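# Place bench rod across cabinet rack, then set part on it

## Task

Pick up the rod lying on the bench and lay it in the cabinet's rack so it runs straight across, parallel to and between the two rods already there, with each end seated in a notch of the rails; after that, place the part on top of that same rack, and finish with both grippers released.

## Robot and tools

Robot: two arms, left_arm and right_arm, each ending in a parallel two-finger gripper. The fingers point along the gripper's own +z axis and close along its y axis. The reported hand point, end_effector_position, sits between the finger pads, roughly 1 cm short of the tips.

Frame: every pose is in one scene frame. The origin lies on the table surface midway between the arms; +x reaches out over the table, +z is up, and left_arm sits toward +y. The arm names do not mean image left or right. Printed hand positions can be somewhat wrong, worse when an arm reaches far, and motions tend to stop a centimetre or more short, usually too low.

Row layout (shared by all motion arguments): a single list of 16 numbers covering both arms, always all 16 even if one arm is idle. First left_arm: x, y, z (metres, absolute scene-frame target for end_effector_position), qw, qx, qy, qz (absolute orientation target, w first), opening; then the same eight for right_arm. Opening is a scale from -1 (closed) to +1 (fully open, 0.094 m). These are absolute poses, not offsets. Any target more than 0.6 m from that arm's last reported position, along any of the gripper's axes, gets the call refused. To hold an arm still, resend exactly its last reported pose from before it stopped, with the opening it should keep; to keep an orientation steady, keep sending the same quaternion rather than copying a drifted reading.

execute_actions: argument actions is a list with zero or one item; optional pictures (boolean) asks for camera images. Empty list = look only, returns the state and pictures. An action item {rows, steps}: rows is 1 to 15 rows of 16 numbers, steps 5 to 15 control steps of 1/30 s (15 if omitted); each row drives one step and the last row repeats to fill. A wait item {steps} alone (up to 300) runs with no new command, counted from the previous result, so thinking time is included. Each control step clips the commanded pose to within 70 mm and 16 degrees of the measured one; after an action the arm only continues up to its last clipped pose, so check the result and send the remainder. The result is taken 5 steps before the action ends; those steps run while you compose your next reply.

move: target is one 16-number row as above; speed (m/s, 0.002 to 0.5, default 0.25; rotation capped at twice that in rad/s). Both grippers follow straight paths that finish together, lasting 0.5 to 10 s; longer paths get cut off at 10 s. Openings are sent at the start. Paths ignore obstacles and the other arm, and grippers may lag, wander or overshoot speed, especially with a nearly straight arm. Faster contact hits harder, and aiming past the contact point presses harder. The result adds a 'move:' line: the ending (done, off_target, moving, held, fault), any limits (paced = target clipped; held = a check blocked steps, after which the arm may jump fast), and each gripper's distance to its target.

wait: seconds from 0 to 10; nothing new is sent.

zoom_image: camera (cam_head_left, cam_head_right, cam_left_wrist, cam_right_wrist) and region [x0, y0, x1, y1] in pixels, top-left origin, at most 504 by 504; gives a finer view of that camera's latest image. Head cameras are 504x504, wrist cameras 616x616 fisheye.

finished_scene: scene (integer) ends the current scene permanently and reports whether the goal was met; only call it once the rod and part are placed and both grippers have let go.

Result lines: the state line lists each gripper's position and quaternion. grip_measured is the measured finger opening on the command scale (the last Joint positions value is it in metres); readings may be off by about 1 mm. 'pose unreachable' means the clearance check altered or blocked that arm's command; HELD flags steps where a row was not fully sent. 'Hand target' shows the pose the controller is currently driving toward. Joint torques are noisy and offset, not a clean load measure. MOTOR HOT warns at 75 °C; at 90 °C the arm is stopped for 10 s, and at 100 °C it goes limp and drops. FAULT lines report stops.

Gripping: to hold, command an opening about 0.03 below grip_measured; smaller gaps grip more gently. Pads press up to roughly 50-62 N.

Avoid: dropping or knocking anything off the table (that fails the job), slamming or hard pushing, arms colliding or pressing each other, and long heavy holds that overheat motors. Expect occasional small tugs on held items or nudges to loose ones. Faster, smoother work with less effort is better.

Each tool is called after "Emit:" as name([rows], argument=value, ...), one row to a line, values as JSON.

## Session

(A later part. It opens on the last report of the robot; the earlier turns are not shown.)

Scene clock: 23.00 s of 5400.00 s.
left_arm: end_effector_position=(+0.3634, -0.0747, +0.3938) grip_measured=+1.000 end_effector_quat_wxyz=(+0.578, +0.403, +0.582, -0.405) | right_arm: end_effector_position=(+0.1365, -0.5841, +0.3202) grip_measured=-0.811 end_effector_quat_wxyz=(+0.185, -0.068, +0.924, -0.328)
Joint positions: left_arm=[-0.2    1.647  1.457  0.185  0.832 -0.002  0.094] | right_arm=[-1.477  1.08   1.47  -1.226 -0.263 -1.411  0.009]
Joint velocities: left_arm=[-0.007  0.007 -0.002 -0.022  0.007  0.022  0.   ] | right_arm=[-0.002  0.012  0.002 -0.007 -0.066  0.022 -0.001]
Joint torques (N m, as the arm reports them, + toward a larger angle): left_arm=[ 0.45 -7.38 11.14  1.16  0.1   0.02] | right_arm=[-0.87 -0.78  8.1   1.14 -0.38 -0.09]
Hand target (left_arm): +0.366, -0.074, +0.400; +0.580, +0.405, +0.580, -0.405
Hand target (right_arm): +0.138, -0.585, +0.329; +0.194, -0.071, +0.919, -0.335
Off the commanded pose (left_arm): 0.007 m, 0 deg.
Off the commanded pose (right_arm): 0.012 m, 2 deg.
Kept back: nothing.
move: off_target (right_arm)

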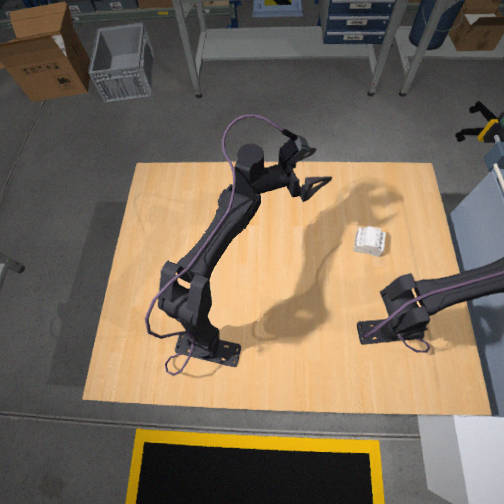

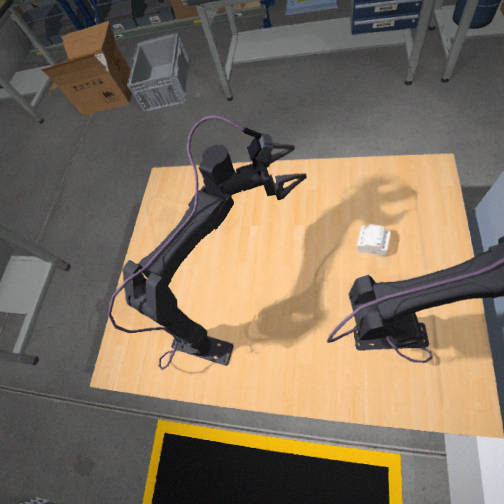

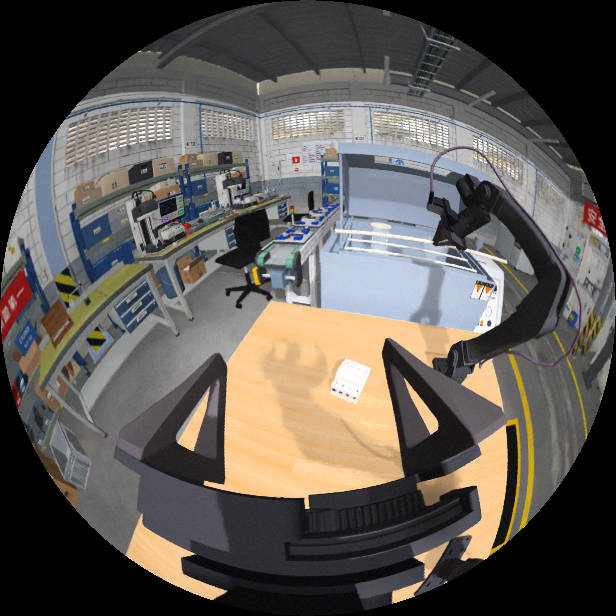

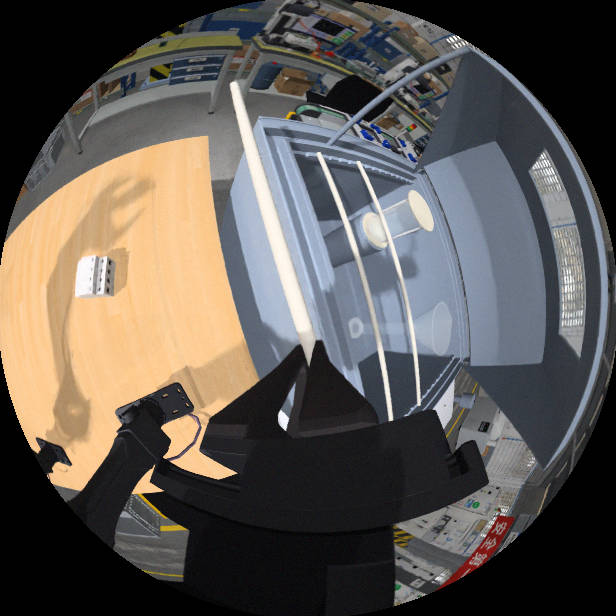

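Emit:
move(target=[0.3659,-0.0739,0.40,0.58,0.405,0.58,-0.405,1,0.12,-0.78,0.285,0.195,-0.071,0.919,-0.334,-0.85], speed=0.08)

Emit:
zoom_image(camera="cam_left_wrist", region=[320,190,520,300])

Emit:
zoom_image(camera="cam_right_wrist", region=[150,40,350,240])

Scene clock: 26.07 s of 5400.00 s.
left_arm: end_effector_position=(+0.3634, -0.0747, +0.3938) grip_measured=+1.000 end_effector_quat_wxyz=(+0.578, +0.403, +0.582, -0.405) | right_arm: end_effector_position=(+0.1164, -0.7725, +0.2670) grip_measured=-0.811 end_effector_quat_wxyz=(+0.186, -0.062, +0.932, -0.305)
Joint positions: left_arm=[-0.2    1.647  1.457  0.185  0.832 -0.002  0.094] | right_arm=[-1.652  1.706  1.772 -0.996 -0.376 -1.549  0.009]
Joint velocities: left_arm=[-0.002  0.002 -0.017  0.007 -0.022 -0.081  0.   ] | right_arm=[ 0.002 -0.017 -0.002 -0.051  0.037 -0.007 -0.   ]
Joint torques (N m, as the arm reports them, + toward a larger angle): left_arm=[ 0.41 -7.38 11.18  1.17  0.09  0.01] | right_arm=[-0.97 -9.4   9.08  1.22 -0.59 -0.02]
Hand target (left_arm): +0.366, -0.074, +0.400; +0.580, +0.405, +0.580, -0.405
Hand target (right_arm): +0.117, -0.779, +0.287; +0.195, -0.071, +0.919, -0.334
Off the commanded pose (left_arm): 0.007 m, 0 deg.
Off the commanded pose (right_arm): 0.020 m, 4 deg.
Kept back: nothing.
move: off_target (right_arm)

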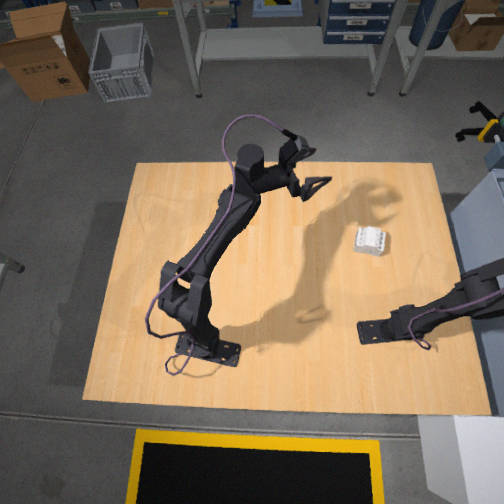

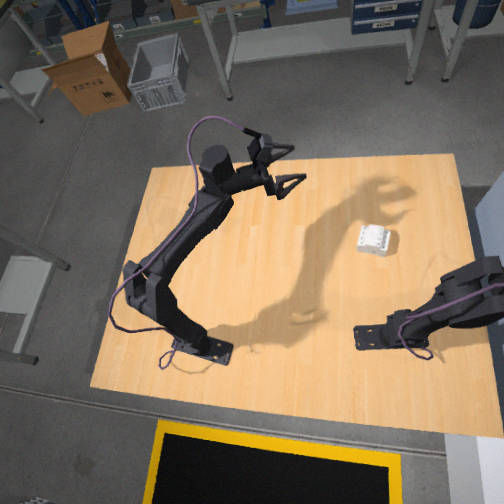

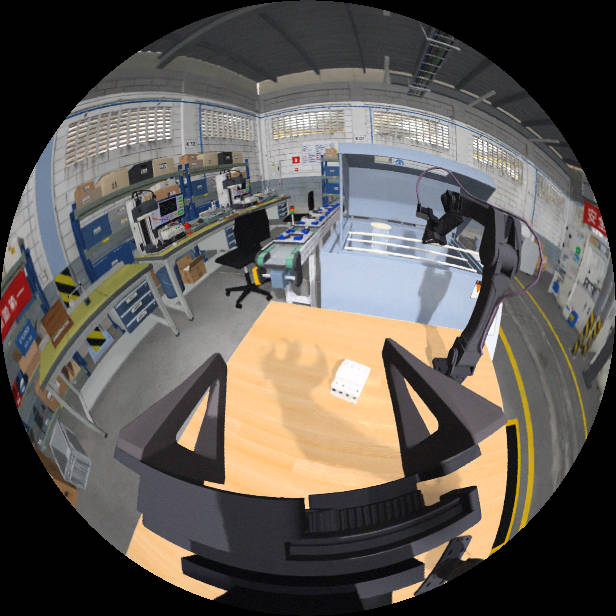

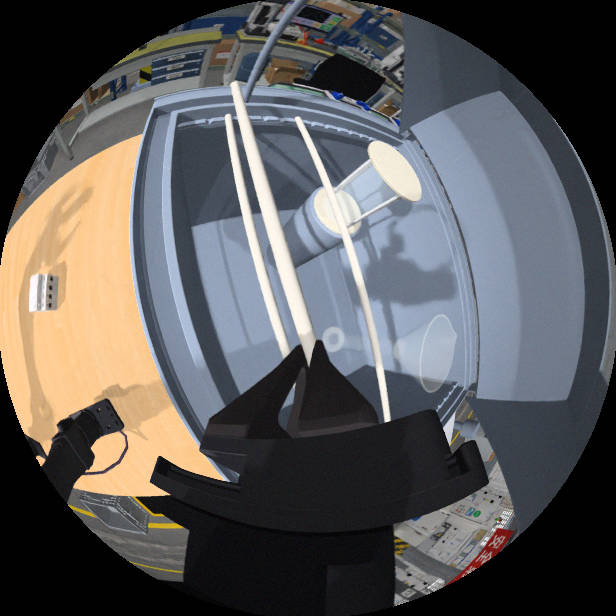

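Region (320, 190, 520, 300) of cam_left_wrist's 616x616 image, scaled by 2.520, with more detail than that image has; it fills the top 277 rows of this view, and the rest is white.

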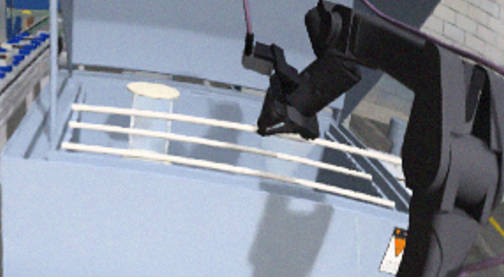

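Region (150, 40, 350, 240) of cam_right_wrist's 616x616 image, scaled by 2.520, with more detail than that image has.

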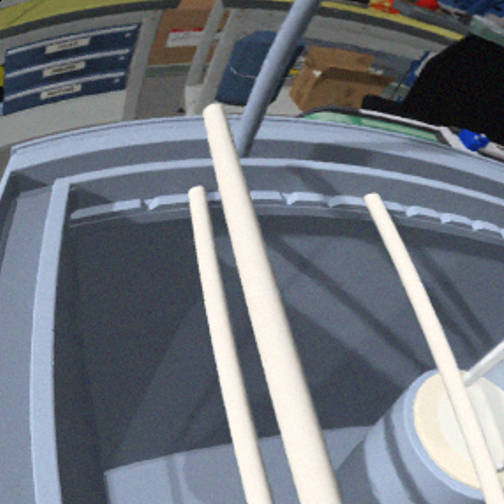

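Emit:
move(target=[0.3659,-0.0739,0.40,0.58,0.405,0.58,-0.405,1,0.135,-0.84,0.27,0.195,-0.071,0.919,-0.334,-0.85], speed=0.04)

Emit:
zoom_image(camera="cam_left_wrist", region=[320,190,520,300])

Emit:
zoom_image(camera="cam_right_wrist", region=[150,40,350,240])

Scene clock: 28.40 s of 5400.00 s.
left_arm: end_effector_position=(+0.3634, -0.0747, +0.3938) grip_measured=+1.000 end_effector_quat_wxyz=(+0.578, +0.403, +0.582, -0.405) | right_arm: end_effector_position=(+0.1268, -0.8329, +0.2527) grip_measured=-0.811 end_effector_quat_wxyz=(+0.187, -0.066, +0.930, -0.309)
Joint positions: left_arm=[-0.2    1.647  1.457  0.185  0.832 -0.002  0.094] | right_arm=[-1.633  1.936  1.998 -0.977 -0.371 -1.537  0.009]
Joint velocities: left_arm=[-0.007 -0.002  0.012  0.037 -0.051  0.037  0.   ] | right_arm=[-0.007  0.012  0.007 -0.022  0.022  0.007 -0.   ]
Joint torques (N m, as the arm reports them, + toward a larger angle): left_arm=[ 0.44 -7.41 11.17  1.16  0.1   0.03] | right_arm=[  0.56 -11.96   9.07   1.2   -0.27   0.21]
Hand target (left_arm): +0.366, -0.074, +0.400; +0.580, +0.405, +0.580, -0.405
Hand target (right_arm): +0.134, -0.839, +0.271; +0.195, -0.071, +0.919, -0.334
Off the commanded pose (left_arm): 0.007 m, 0 deg.
Off the commanded pose (right_arm): 0.020 m, 3 deg.
Kept back: nothing.
move: off_target (right_arm)

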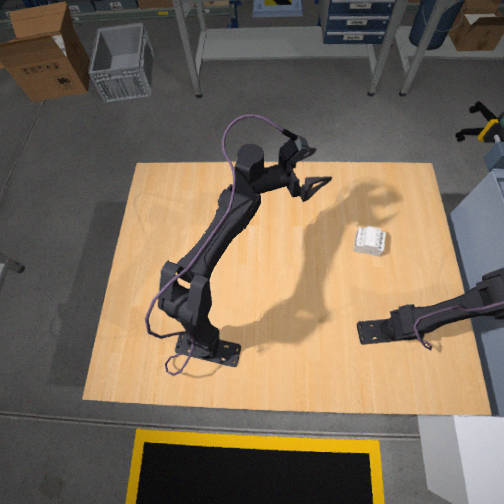

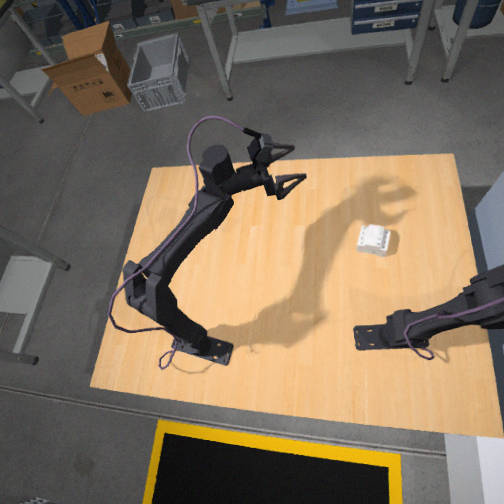

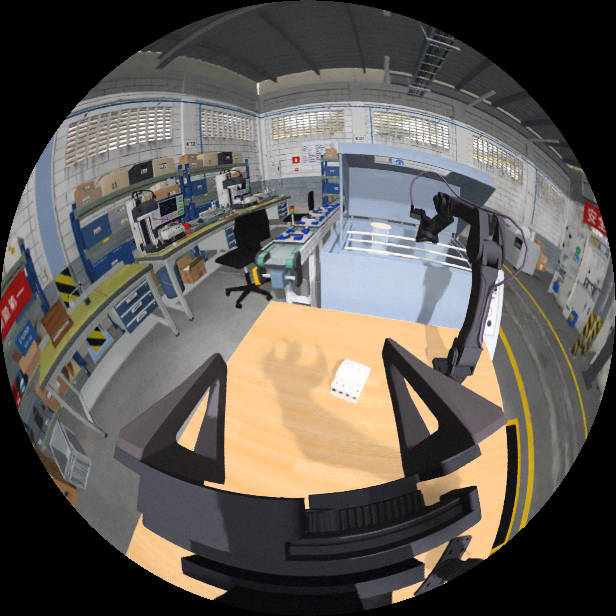

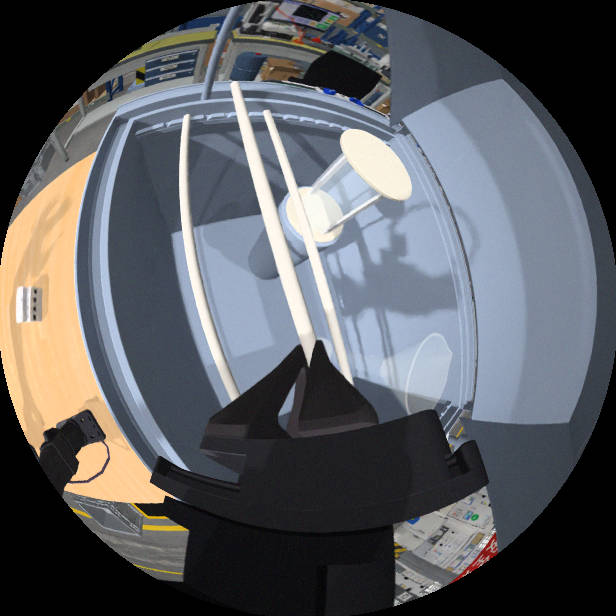

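Region (320, 190, 520, 300) of cam_left_wrist's 616x616 image, scaled by 2.520, with more detail than that image has; it fills the top 277 rows of this view, and the rest is white.

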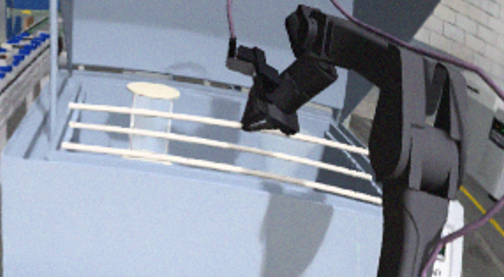

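Region (150, 40, 350, 240) of cam_right_wrist's 616x616 image, scaled by 2.520, with more detail than that image has.

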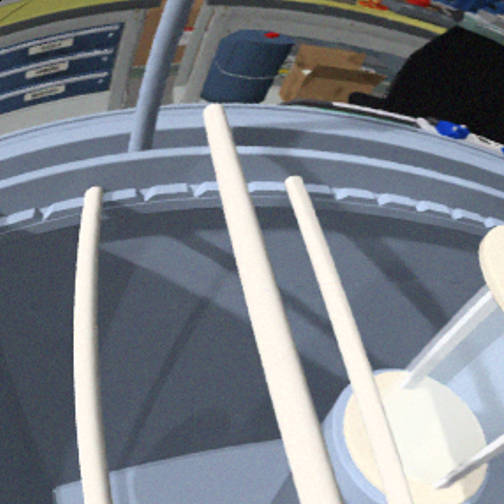

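Emit:
move(target=[0.3659,-0.0739,0.40,0.58,0.405,0.58,-0.405,1,0.139,-0.84,0.245,0.205,-0.072,0.917,-0.334,-0.85], speed=0.01)

Emit:
zoom_image(camera="cam_left_wrist", region=[330,215,400,265])

Emit:
zoom_image(camera="cam_right_wrist", region=[150,40,350,240])

Scene clock: 32.37 s of 5400.00 s.
left_arm: end_effector_position=(+0.3634, -0.0747, +0.3938) grip_measured=+1.000 end_effector_quat_wxyz=(+0.578, +0.403, +0.582, -0.405) | right_arm: end_effector_position=(+0.1298, -0.8406, +0.2258) grip_measured=-0.811 end_effector_quat_wxyz=(+0.190, -0.065, +0.929, -0.311)
Joint positions: left_arm=[-0.2    1.647  1.457  0.185  0.832 -0.002  0.094] | right_arm=[-1.628  1.936  1.884 -0.856 -0.371 -1.528  0.009]
Joint velocities: left_arm=[ 0.012 -0.022  0.012  0.066 -0.007 -0.022  0.   ] | right_arm=[-0.017 -0.002  0.002  0.007 -0.037 -0.022 -0.   ]
Joint torques (N m, as the arm reports them, + toward a larger angle): left_arm=[ 0.46 -7.39 11.13  1.16  0.11  0.03] | right_arm=[  0.56 -14.36   6.52   1.22  -0.43   0.06]
Hand target (left_arm): +0.366, -0.074, +0.400; +0.580, +0.405, +0.580, -0.405
Hand target (right_arm): +0.139, -0.840, +0.245; +0.205, -0.072, +0.917, -0.333
Off the commanded pose (left_arm): 0.007 m, 0 deg.
Off the commanded pose (right_arm): 0.021 m, 4 deg.
Kept back: nothing.
move: off_target (right_arm)

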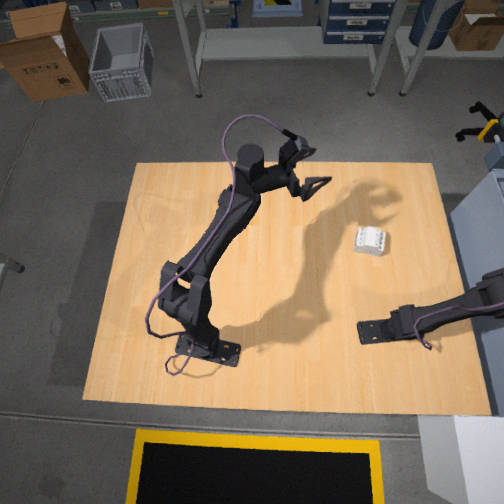

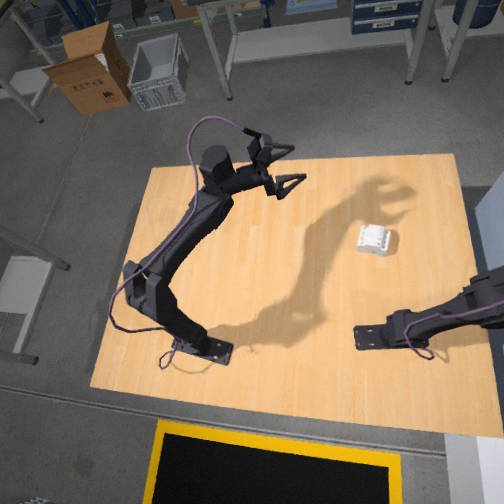

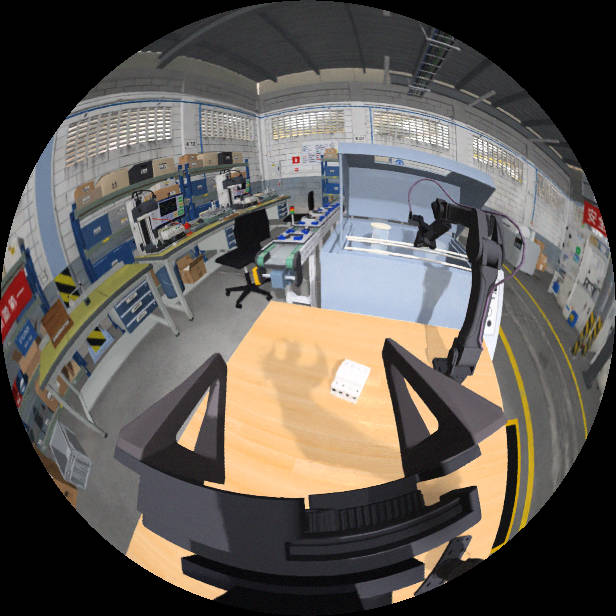

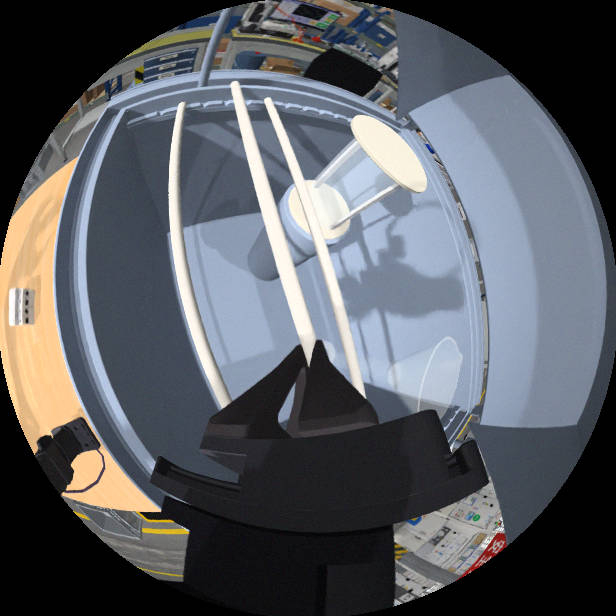

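Region (330, 215, 400, 265) of cam_left_wrist's 616x616 image, scaled by 7.200, with more detail than that image has; it fills the top 360 rows of this view, and the rest is white.

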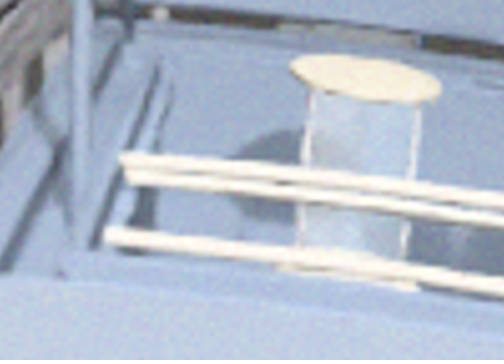

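Region (150, 40, 350, 240) of cam_right_wrist's 616x616 image, scaled by 2.520, with more detail than that image has.

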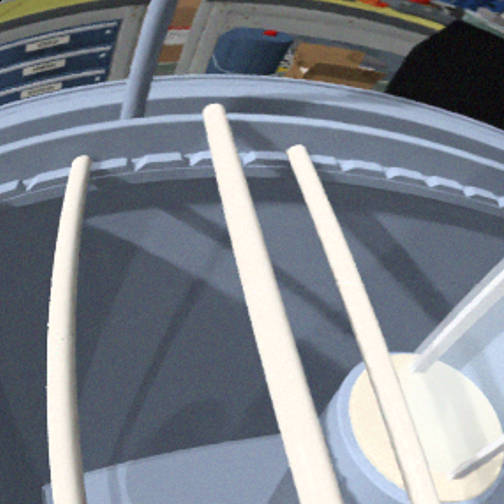

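Emit:
execute_actions([
  {"rows":[[0.3659,-0.0739,0.40,0.58,0.405,0.58,-0.405,1,0.139,-0.837,0.241,0.205,-0.072,0.917,-0.334,-0.85],[0.3659,-0.0739,0.40,0.58,0.405,0.58,-0.405,1,0.139,-0.837,0.241,0.205,-0.072,0.917,-0.334,-0.85],[0.3659,-0.0739,0.40,0.58,0.405,0.58,-0.405,1,0.139,-0.835,0.237,0.205,-0.072,0.917,-0.334,-0.85],[0.3659,-0.0739,0.40,0.58,0.405,0.58,-0.405,1,0.139,-0.835,0.237,0.205,-0.072,0.917,-0.334,-0.85],[0.3659,-0.0739,0.40,0.58,0.405,0.58,-0.405,1,0.139,-0.833,0.232,0.205,-0.072,0.917,-0.334,-0.85],[0.3659,-0.0739,0.40,0.58,0.405,0.58,-0.405,1,0.139,-0.833,0.232,0.205,-0.072,0.917,-0.334,-0.85],[0.3659,-0.0739,0.40,0.58,0.405,0.58,-0.405,1,0.139,-0.832,0.227,0.205,-0.072,0.917,-0.334,-0.85]]},
])

Emit:
wait(seconds=0.4)

Emit:
zoom_image(camera="cam_left_wrist", region=[330,215,490,285])

Emit:
zoom_image(camera="cam_right_wrist", region=[150,40,350,240])

Scene clock: 33.07 s of 5400.00 s.
left_arm: end_effector_position=(+0.3634, -0.0747, +0.3938) grip_measured=+1.000 end_effector_quat_wxyz=(+0.578, +0.403, +0.582, -0.405) | right_arm: end_effector_position=(+0.1295, -0.8322, +0.2074) grip_measured=-0.812 end_effector_quat_wxyz=(+0.191, -0.064, +0.930, -0.307)
Joint positions: left_arm=[-0.2    1.647  1.457  0.185  0.832 -0.002  0.094] | right_arm=[-1.628  1.896  1.759 -0.779 -0.373 -1.527  0.009]
Joint velocities: left_arm=[ 0.007  0.012 -0.007 -0.007 -0.007 -0.051  0.   ] | right_arm=[ 0.012 -0.042 -0.139  0.139  0.066  0.066  0.   ]
Joint torques (N m, as the arm reports them, + toward a larger angle): left_arm=[ 0.43 -7.34 11.22  1.16  0.1   0.01] | right_arm=[  0.7  -14.42   6.56   1.16  -0.42   0.14]
Steps of this call (steps 1 to 11: nothing new was sent; steps 12 to 21: the first 10 steps of this action). Readings (end_effector_position):
12: left_arm (+0.3634, -0.0747, +0.3938) | right_arm (+0.1298, -0.8408, +0.2253)
13: left_arm (+0.3634, -0.0747, +0.3938) | right_arm (+0.1298, -0.8400, +0.2242)
15: left_arm (+0.3634, -0.0747, +0.3938) | right_arm (+0.1296, -0.8370, +0.2196)
19: left_arm (+0.3634, -0.0747, +0.3938) | right_arm (+0.1295, -0.8317, +0.2081)
21: the state above

Scene clock: 33.63 s of 5400.00 s.
left_arm: end_effector_position=(+0.3634, -0.0747, +0.3938) grip_measured=+1.000 end_effector_quat_wxyz=(+0.578, +0.403, +0.582, -0.405) | right_arm: end_effector_position=(+0.1296, -0.8335, +0.2081) grip_measured=-0.812 end_effector_quat_wxyz=(+0.190, -0.065, +0.928, -0.312)
Joint positions: left_arm=[-0.2    1.647  1.457  0.185  0.832 -0.002  0.094] | right_arm=[-1.628  1.892  1.751 -0.763 -0.373 -1.527  0.009]
Joint velocities: left_arm=[-0.007  0.002  0.007  0.007 -0.066 -0.007  0.   ] | right_arm=[ 0.012  0.002 -0.007  0.066  0.007 -0.007  0.   ]
Joint torques (N m, as the arm reports them, + toward a larger angle): left_arm=[ 0.44 -7.35 11.16  1.17  0.1   0.02] | right_arm=[  0.55 -14.34   6.38   1.22  -0.42   0.17]
Hand target (left_arm): +0.366, -0.074, +0.400; +0.580, +0.405, +0.580, -0.405
Hand target (right_arm): +0.139, -0.832, +0.227; +0.205, -0.072, +0.917, -0.333
Off the commanded pose (left_arm): 0.007 m, 0 deg.
Off the commanded pose (right_arm): 0.021 m, 3 deg.
Kept back: nothing.
Steps of this call (steps 1 to 5: the last 5 steps of your previous action; steps 6 to 17: nothing new was sent). Readings (end_effector_position):
1: left_arm (+0.3634, -0.0747, +0.3938) | right_arm (+0.1296, -0.8323, +0.2075)
2: left_arm (+0.3634, -0.0747, +0.3938) | right_arm (+0.1296, -0.8323, +0.2075)
4: left_arm (+0.3634, -0.0747, +0.3938) | right_arm (+0.1296, -0.8324, +0.2076)
8: left_arm (+0.3634, -0.0747, +0.3938) | right_arm (+0.1296, -0.8330, +0.2079)
17: the state above

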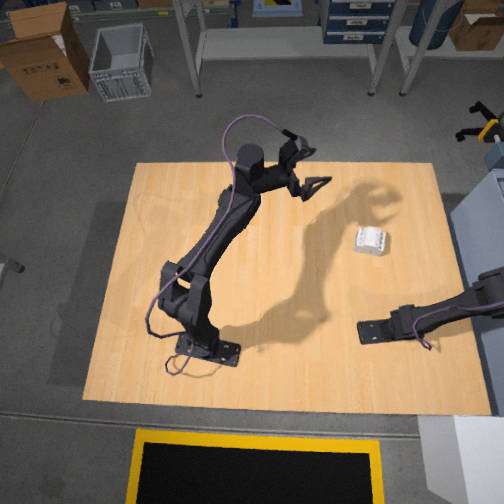

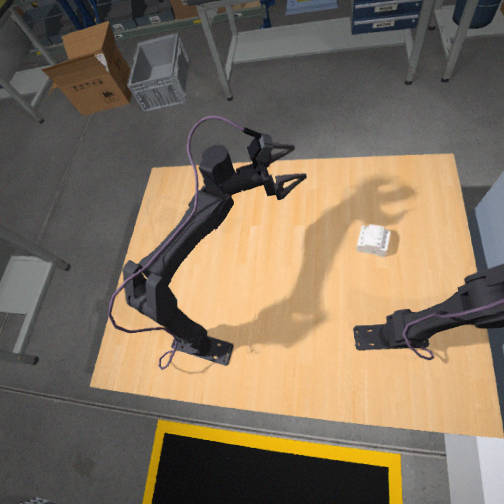

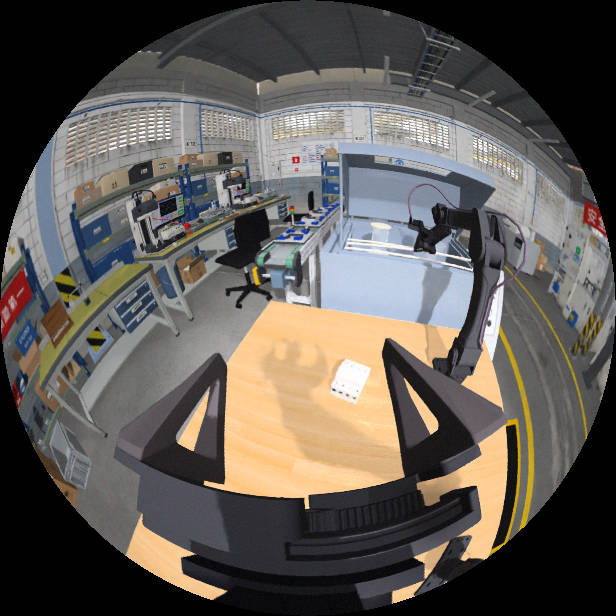

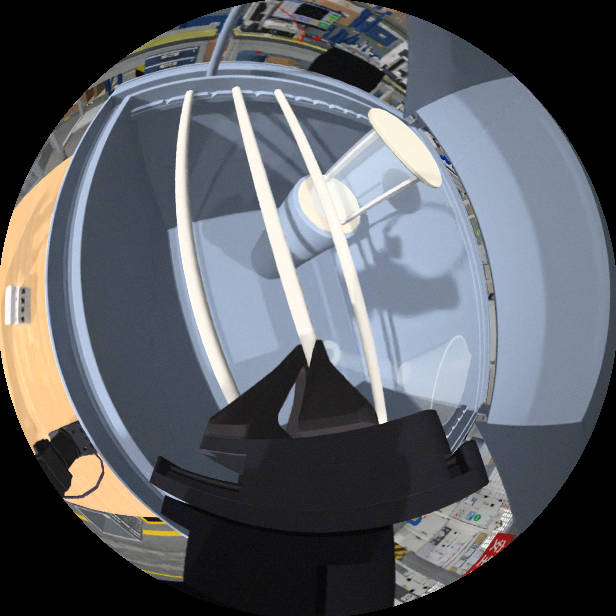

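Region (330, 215, 490, 285) of cam_left_wrist's 616x616 image, scaled by 3.150, with more detail than that image has; it fills the top 220 rows of this view, and the rest is white.

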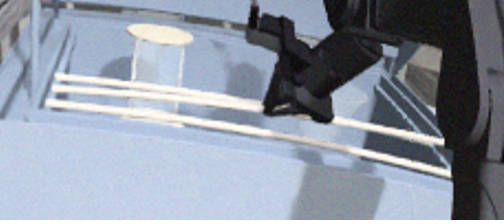

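Region (150, 40, 350, 240) of cam_right_wrist's 616x616 image, scaled by 2.520, with more detail than that image has.

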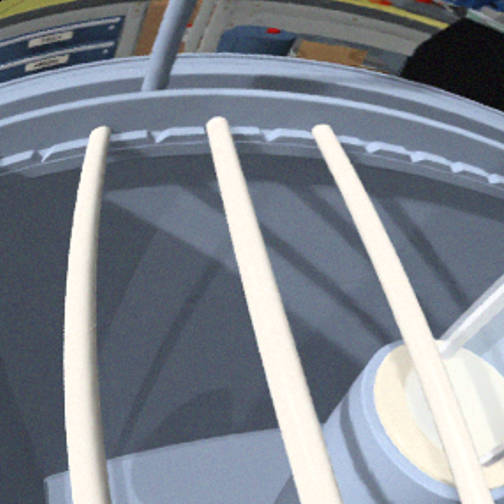

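Emit:
execute_actions([
  {"rows":[[0.3659,-0.0739,0.40,0.58,0.405,0.58,-0.405,1,0.142,-0.830,0.228,0.205,-0.072,0.917,-0.334,-0.85],[0.3659,-0.0739,0.40,0.58,0.405,0.58,-0.405,1,0.142,-0.830,0.228,0.205,-0.072,0.917,-0.334,-0.85],[0.3659,-0.0739,0.40,0.58,0.405,0.58,-0.405,1,0.145,-0.830,0.228,0.205,-0.072,0.917,-0.334,-0.85]]},
])

Emit:
wait(seconds=0.4)

Emit:
zoom_image(camera="cam_left_wrist", region=[430,235,490,285])

Emit:
zoom_image(camera="cam_right_wrist", region=[170,50,310,150])

Scene clock: 34.27 s of 5400.00 s.
left_arm: end_effector_position=(+0.3634, -0.0747, +0.3938) grip_measured=+1.000 end_effector_quat_wxyz=(+0.578, +0.403, +0.582, -0.405) | right_arm: end_effector_position=(+0.1330, -0.8313, +0.2064) grip_measured=-0.812 end_effector_quat_wxyz=(+0.190, -0.064, +0.929, -0.309)
Joint positions: left_arm=[-0.2    1.647  1.457  0.185  0.832 -0.002  0.094] | right_arm=[-1.619  1.888  1.741 -0.761 -0.366 -1.518  0.009]
Joint velocities: left_arm=[ 0.012 -0.012  0.007  0.007 -0.037  0.007  0.   ] | right_arm=[-0.007 -0.002 -0.007  0.007 -0.051 -0.007 -0.   ]
Joint torques (N m, as the arm reports them, + toward a larger angle): left_arm=[ 0.49 -7.33 11.14  1.17  0.1   0.02] | right_arm=[  1.24 -14.49   6.35   1.27  -0.39   0.17]
Steps of this call (steps 1 to 9: nothing new was sent; steps 10 to 19: the first 10 steps of this action). Readings (end_effector_position):
10: left_arm (+0.3634, -0.0747, +0.3938) | right_arm (+0.1299, -0.8334, +0.2081)
11: left_arm (+0.3634, -0.0747, +0.3938) | right_arm (+0.1305, -0.8329, +0.2077)
13: left_arm (+0.3634, -0.0747, +0.3938) | right_arm (+0.1329, -0.8317, +0.2068)
17: left_arm (+0.3634, -0.0747, +0.3938) | right_arm (+0.1330, -0.8314, +0.2062)
19: the state above

Scene clock: 34.83 s of 5400.00 s.
left_arm: end_effector_position=(+0.3634, -0.0747, +0.3938) grip_measured=+1.000 end_effector_quat_wxyz=(+0.578, +0.403, +0.582, -0.405) | right_arm: end_effector_position=(+0.1330, -0.8313, +0.2067) grip_measured=-0.812 end_effector_quat_wxyz=(+0.190, -0.064, +0.929, -0.310)
Joint positions: left_arm=[-0.2    1.647  1.457  0.185  0.832 -0.002  0.094] | right_arm=[-1.619  1.887  1.741 -0.761 -0.366 -1.518  0.009]
Joint velocities: left_arm=[-0.007 -0.002  0.007  0.022 -0.022  0.066  0.   ] | right_arm=[ 0.002 -0.002 -0.002  0.007 -0.051 -0.037 -0.001]
Joint torques (N m, as the arm reports them, + toward a larger angle): left_arm=[ 0.46 -7.35 11.15  1.16  0.11  0.03] | right_arm=[  1.24 -14.49   6.4    1.25  -0.4    0.19]
Hand target (left_arm): +0.366, -0.074, +0.400; +0.580, +0.405, +0.580, -0.405
Hand target (right_arm): +0.145, -0.830, +0.228; +0.205, -0.072, +0.917, -0.333
Off the commanded pose (left_arm): 0.007 m, 0 deg.
Off the commanded pose (right_arm): 0.024 m, 4 deg.
Kept back: nothing.
Steps of this call (steps 1 to 5: the last 5 steps of your previous action; steps 6 to 17: nothing new was sent). Readings (end_effector_position):
1: left_arm (+0.3634, -0.0747, +0.3938) | right_arm (+0.1330, -0.8313, +0.2065)
2: left_arm (+0.3634, -0.0747, +0.3938) | right_arm (+0.1330, -0.8313, +0.2065)
4: left_arm (+0.3634, -0.0747, +0.3938) | right_arm (+0.1330, -0.8313, +0.2067)
8: left_arm (+0.3634, -0.0747, +0.3938) | right_arm (+0.1330, -0.8313, +0.2067)
17: the state above

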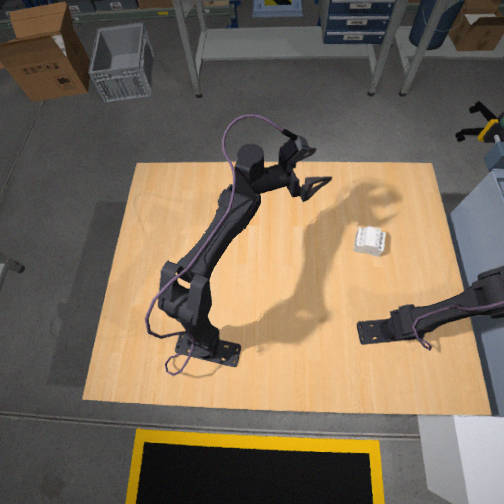

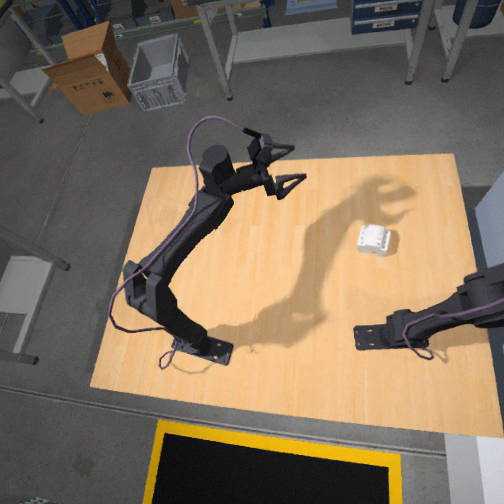

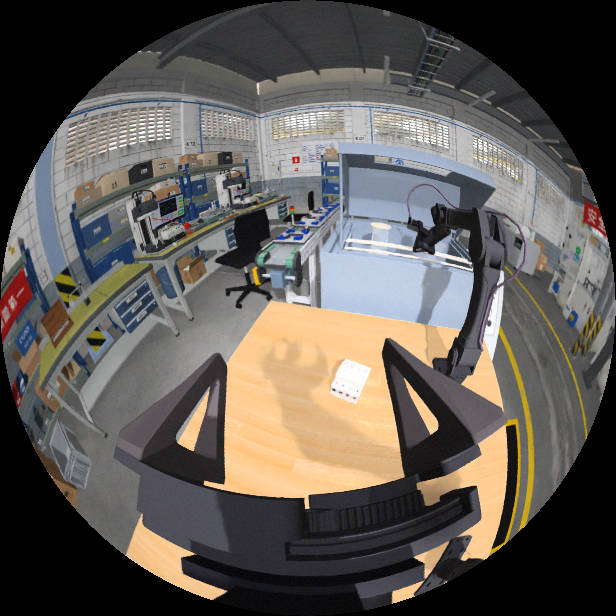

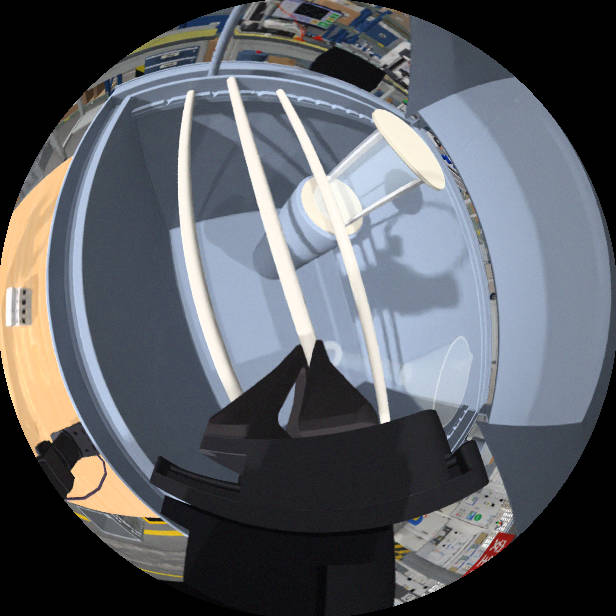

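Region (430, 235, 490, 285) of cam_left_wrist's 616x616 image, scaled by 8.400, with more detail than that image has.

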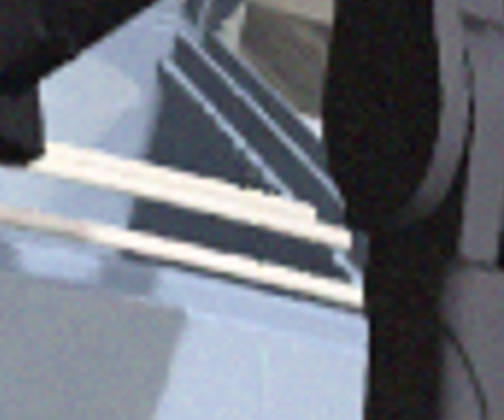

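Region (170, 50, 310, 150) of cam_right_wrist's 616x616 image, scaled by 3.600, with more detail than that image has; it fills the top 360 rows of this view, and the rest is white.

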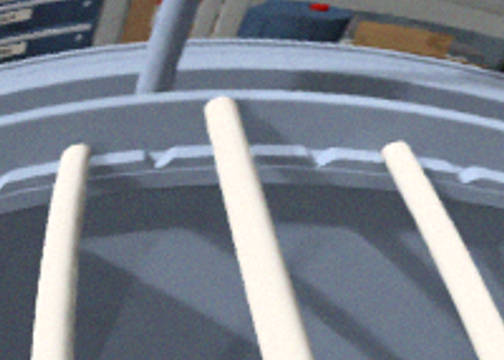

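Emit:
execute_actions([
  {"rows":[[0.3659,-0.0739,0.40,0.58,0.405,0.58,-0.405,1,0.141,-0.831,0.226,0.205,-0.072,0.917,-0.334,-0.85],[0.3659,-0.0739,0.40,0.58,0.405,0.58,-0.405,1,0.141,-0.831,0.226,0.205,-0.072,0.917,-0.334,-0.85],[0.3659,-0.0739,0.40,0.58,0.405,0.58,-0.405,1,0.141,-0.832,0.223,0.205,-0.072,0.917,-0.334,-0.85],[0.3659,-0.0739,0.40,0.58,0.405,0.58,-0.405,1,0.141,-0.832,0.223,0.205,-0.072,0.917,-0.334,-0.85],[0.3659,-0.0739,0.40,0.58,0.405,0.58,-0.405,1,0.141,-0.832,0.220,0.205,-0.072,0.917,-0.334,-0.85],[0.3659,-0.0739,0.40,0.58,0.405,0.58,-0.405,1,0.141,-0.832,0.220,0.205,-0.072,0.917,-0.334,-0.85],[0.3659,-0.0739,0.40,0.58,0.405,0.58,-0.405,1,0.141,-0.832,0.217,0.205,-0.072,0.917,-0.334,-0.85]]},
])

Emit:
wait(seconds=0.4)

Emit:
zoom_image(camera="cam_left_wrist", region=[430,235,490,285])

Emit:
zoom_image(camera="cam_right_wrist", region=[170,50,310,150])

Scene clock: 35.53 s of 5400.00 s.
left_arm: end_effector_position=(+0.3634, -0.0747, +0.3938) grip_measured=+1.000 end_effector_quat_wxyz=(+0.578, +0.403, +0.582, -0.405) | right_arm: end_effector_position=(+0.1330, -0.8309, +0.1973) grip_measured=-0.812 end_effector_quat_wxyz=(+0.190, -0.064, +0.930, -0.307)
Joint positions: left_arm=[-0.2    1.647  1.457  0.185  0.832 -0.002  0.094] | right_arm=[-1.619  1.887  1.706 -0.732 -0.366 -1.518  0.009]
Joint velocities: left_arm=[ 0.002  0.007 -0.007 -0.007 -0.022 -0.007  0.   ] | right_arm=[-0.007 -0.007 -0.061  0.037 -0.007 -0.066 -0.001]
Joint torques (N m, as the arm reports them, + toward a larger angle): left_arm=[ 0.44 -7.35 11.15  1.16  0.1   0.02] | right_arm=[  0.45 -14.12   6.76   1.27  -0.45   0.04]
Steps of this call (steps 1 to 11: nothing new was sent; steps 12 to 21: the first 10 steps of this action). Readings (end_effector_position):
12: left_arm (+0.3634, -0.0747, +0.3938) | right_arm (+0.1330, -0.8313, +0.2067)
13: left_arm (+0.3634, -0.0747, +0.3938) | right_arm (+0.1330, -0.8313, +0.2067)
15: left_arm (+0.3634, -0.0747, +0.3938) | right_arm (+0.1330, -0.8315, +0.2059)
19: left_arm (+0.3634, -0.0747, +0.3938) | right_arm (+0.1330, -0.8316, +0.2001)
21: the state above

Scene clock: 36.10 s of 5400.00 s.
left_arm: end_effector_position=(+0.3634, -0.0747, +0.3938) grip_measured=+1.000 end_effector_quat_wxyz=(+0.578, +0.403, +0.582, -0.405) | right_arm: end_effector_position=(+0.1330, -0.8311, +0.1972) grip_measured=-0.812 end_effector_quat_wxyz=(+0.190, -0.063, +0.930, -0.308)
Joint positions: left_arm=[-0.2    1.647  1.457  0.185  0.832 -0.002  0.094] | right_arm=[-1.619  1.887  1.706 -0.73  -0.366 -1.518  0.009]
Joint velocities: left_arm=[ 0.007 -0.002  0.007 -0.022 -0.037 -0.037  0.   ] | right_arm=[-0.007  0.007  0.002 -0.051 -0.007 -0.007 -0.002]
Joint torques (N m, as the arm reports them, + toward a larger angle): left_arm=[ 0.42 -7.35 11.15  1.16  0.12  0.03] | right_arm=[  0.2  -14.34   6.18   1.31  -0.49   0.1 ]
Hand target (left_arm): +0.366, -0.074, +0.400; +0.580, +0.405, +0.580, -0.405
Hand target (right_arm): +0.141, -0.832, +0.217; +0.205, -0.073, +0.917, -0.334
Off the commanded pose (left_arm): 0.007 m, 0 deg.
Off the commanded pose (right_arm): 0.021 m, 4 deg.
Kept back: nothing.
Steps of this call (steps 1 to 5: the last 5 steps of your previous action; steps 6 to 17: nothing new was sent). Readings (end_effector_position):
1: left_arm (+0.3634, -0.0747, +0.3938) | right_arm (+0.1330, -0.8309, +0.1971)
2: left_arm (+0.3634, -0.0747, +0.3938) | right_arm (+0.1330, -0.8310, +0.1972)
4: left_arm (+0.3634, -0.0747, +0.3938) | right_arm (+0.1330, -0.8311, +0.1972)
8: left_arm (+0.3634, -0.0747, +0.3938) | right_arm (+0.1330, -0.8311, +0.1972)
17: the state above

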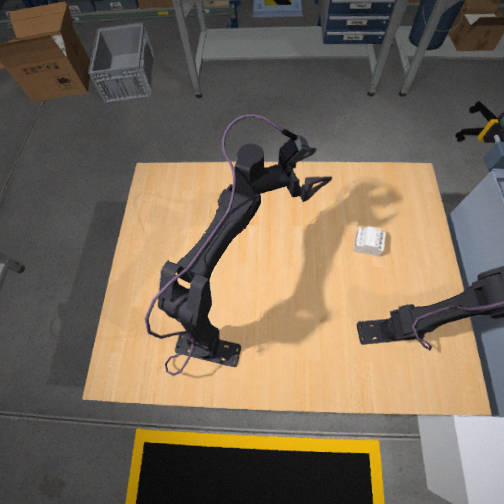

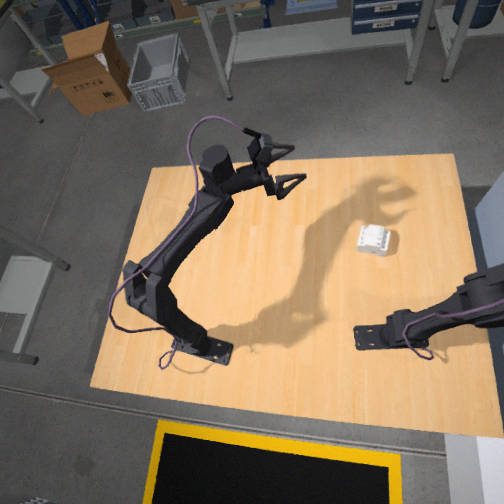

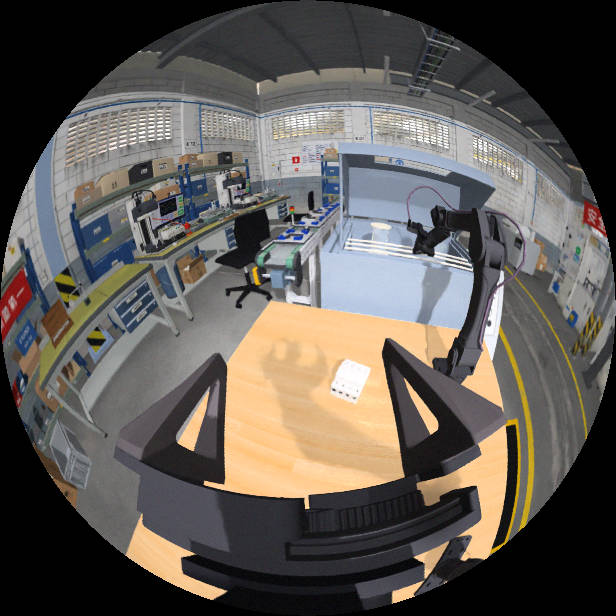

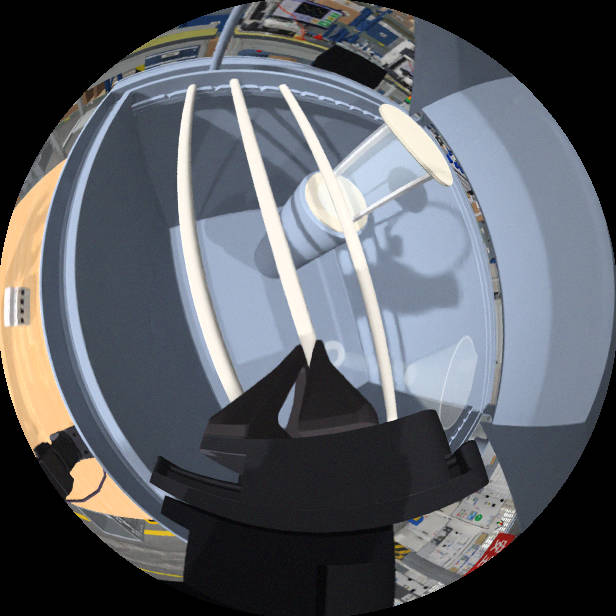

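Region (430, 235, 490, 285) of cam_left_wrist's 616x616 image, scaled by 8.400, with more detail than that image has.

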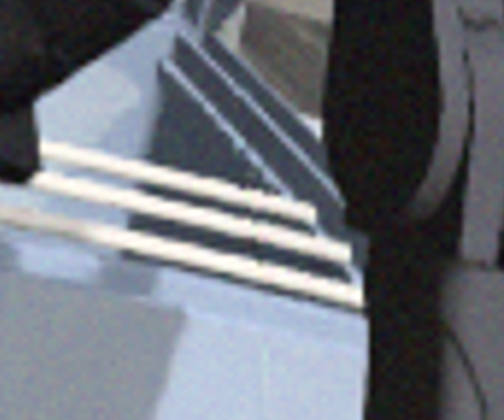

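Region (170, 50, 310, 150) of cam_right_wrist's 616x616 image, scaled by 3.600, with more detail than that image has; it fills the top 360 rows of this view, and the rest is white.

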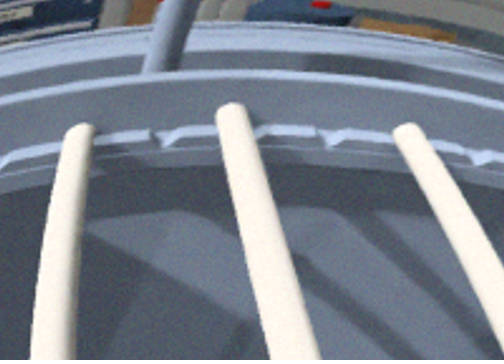

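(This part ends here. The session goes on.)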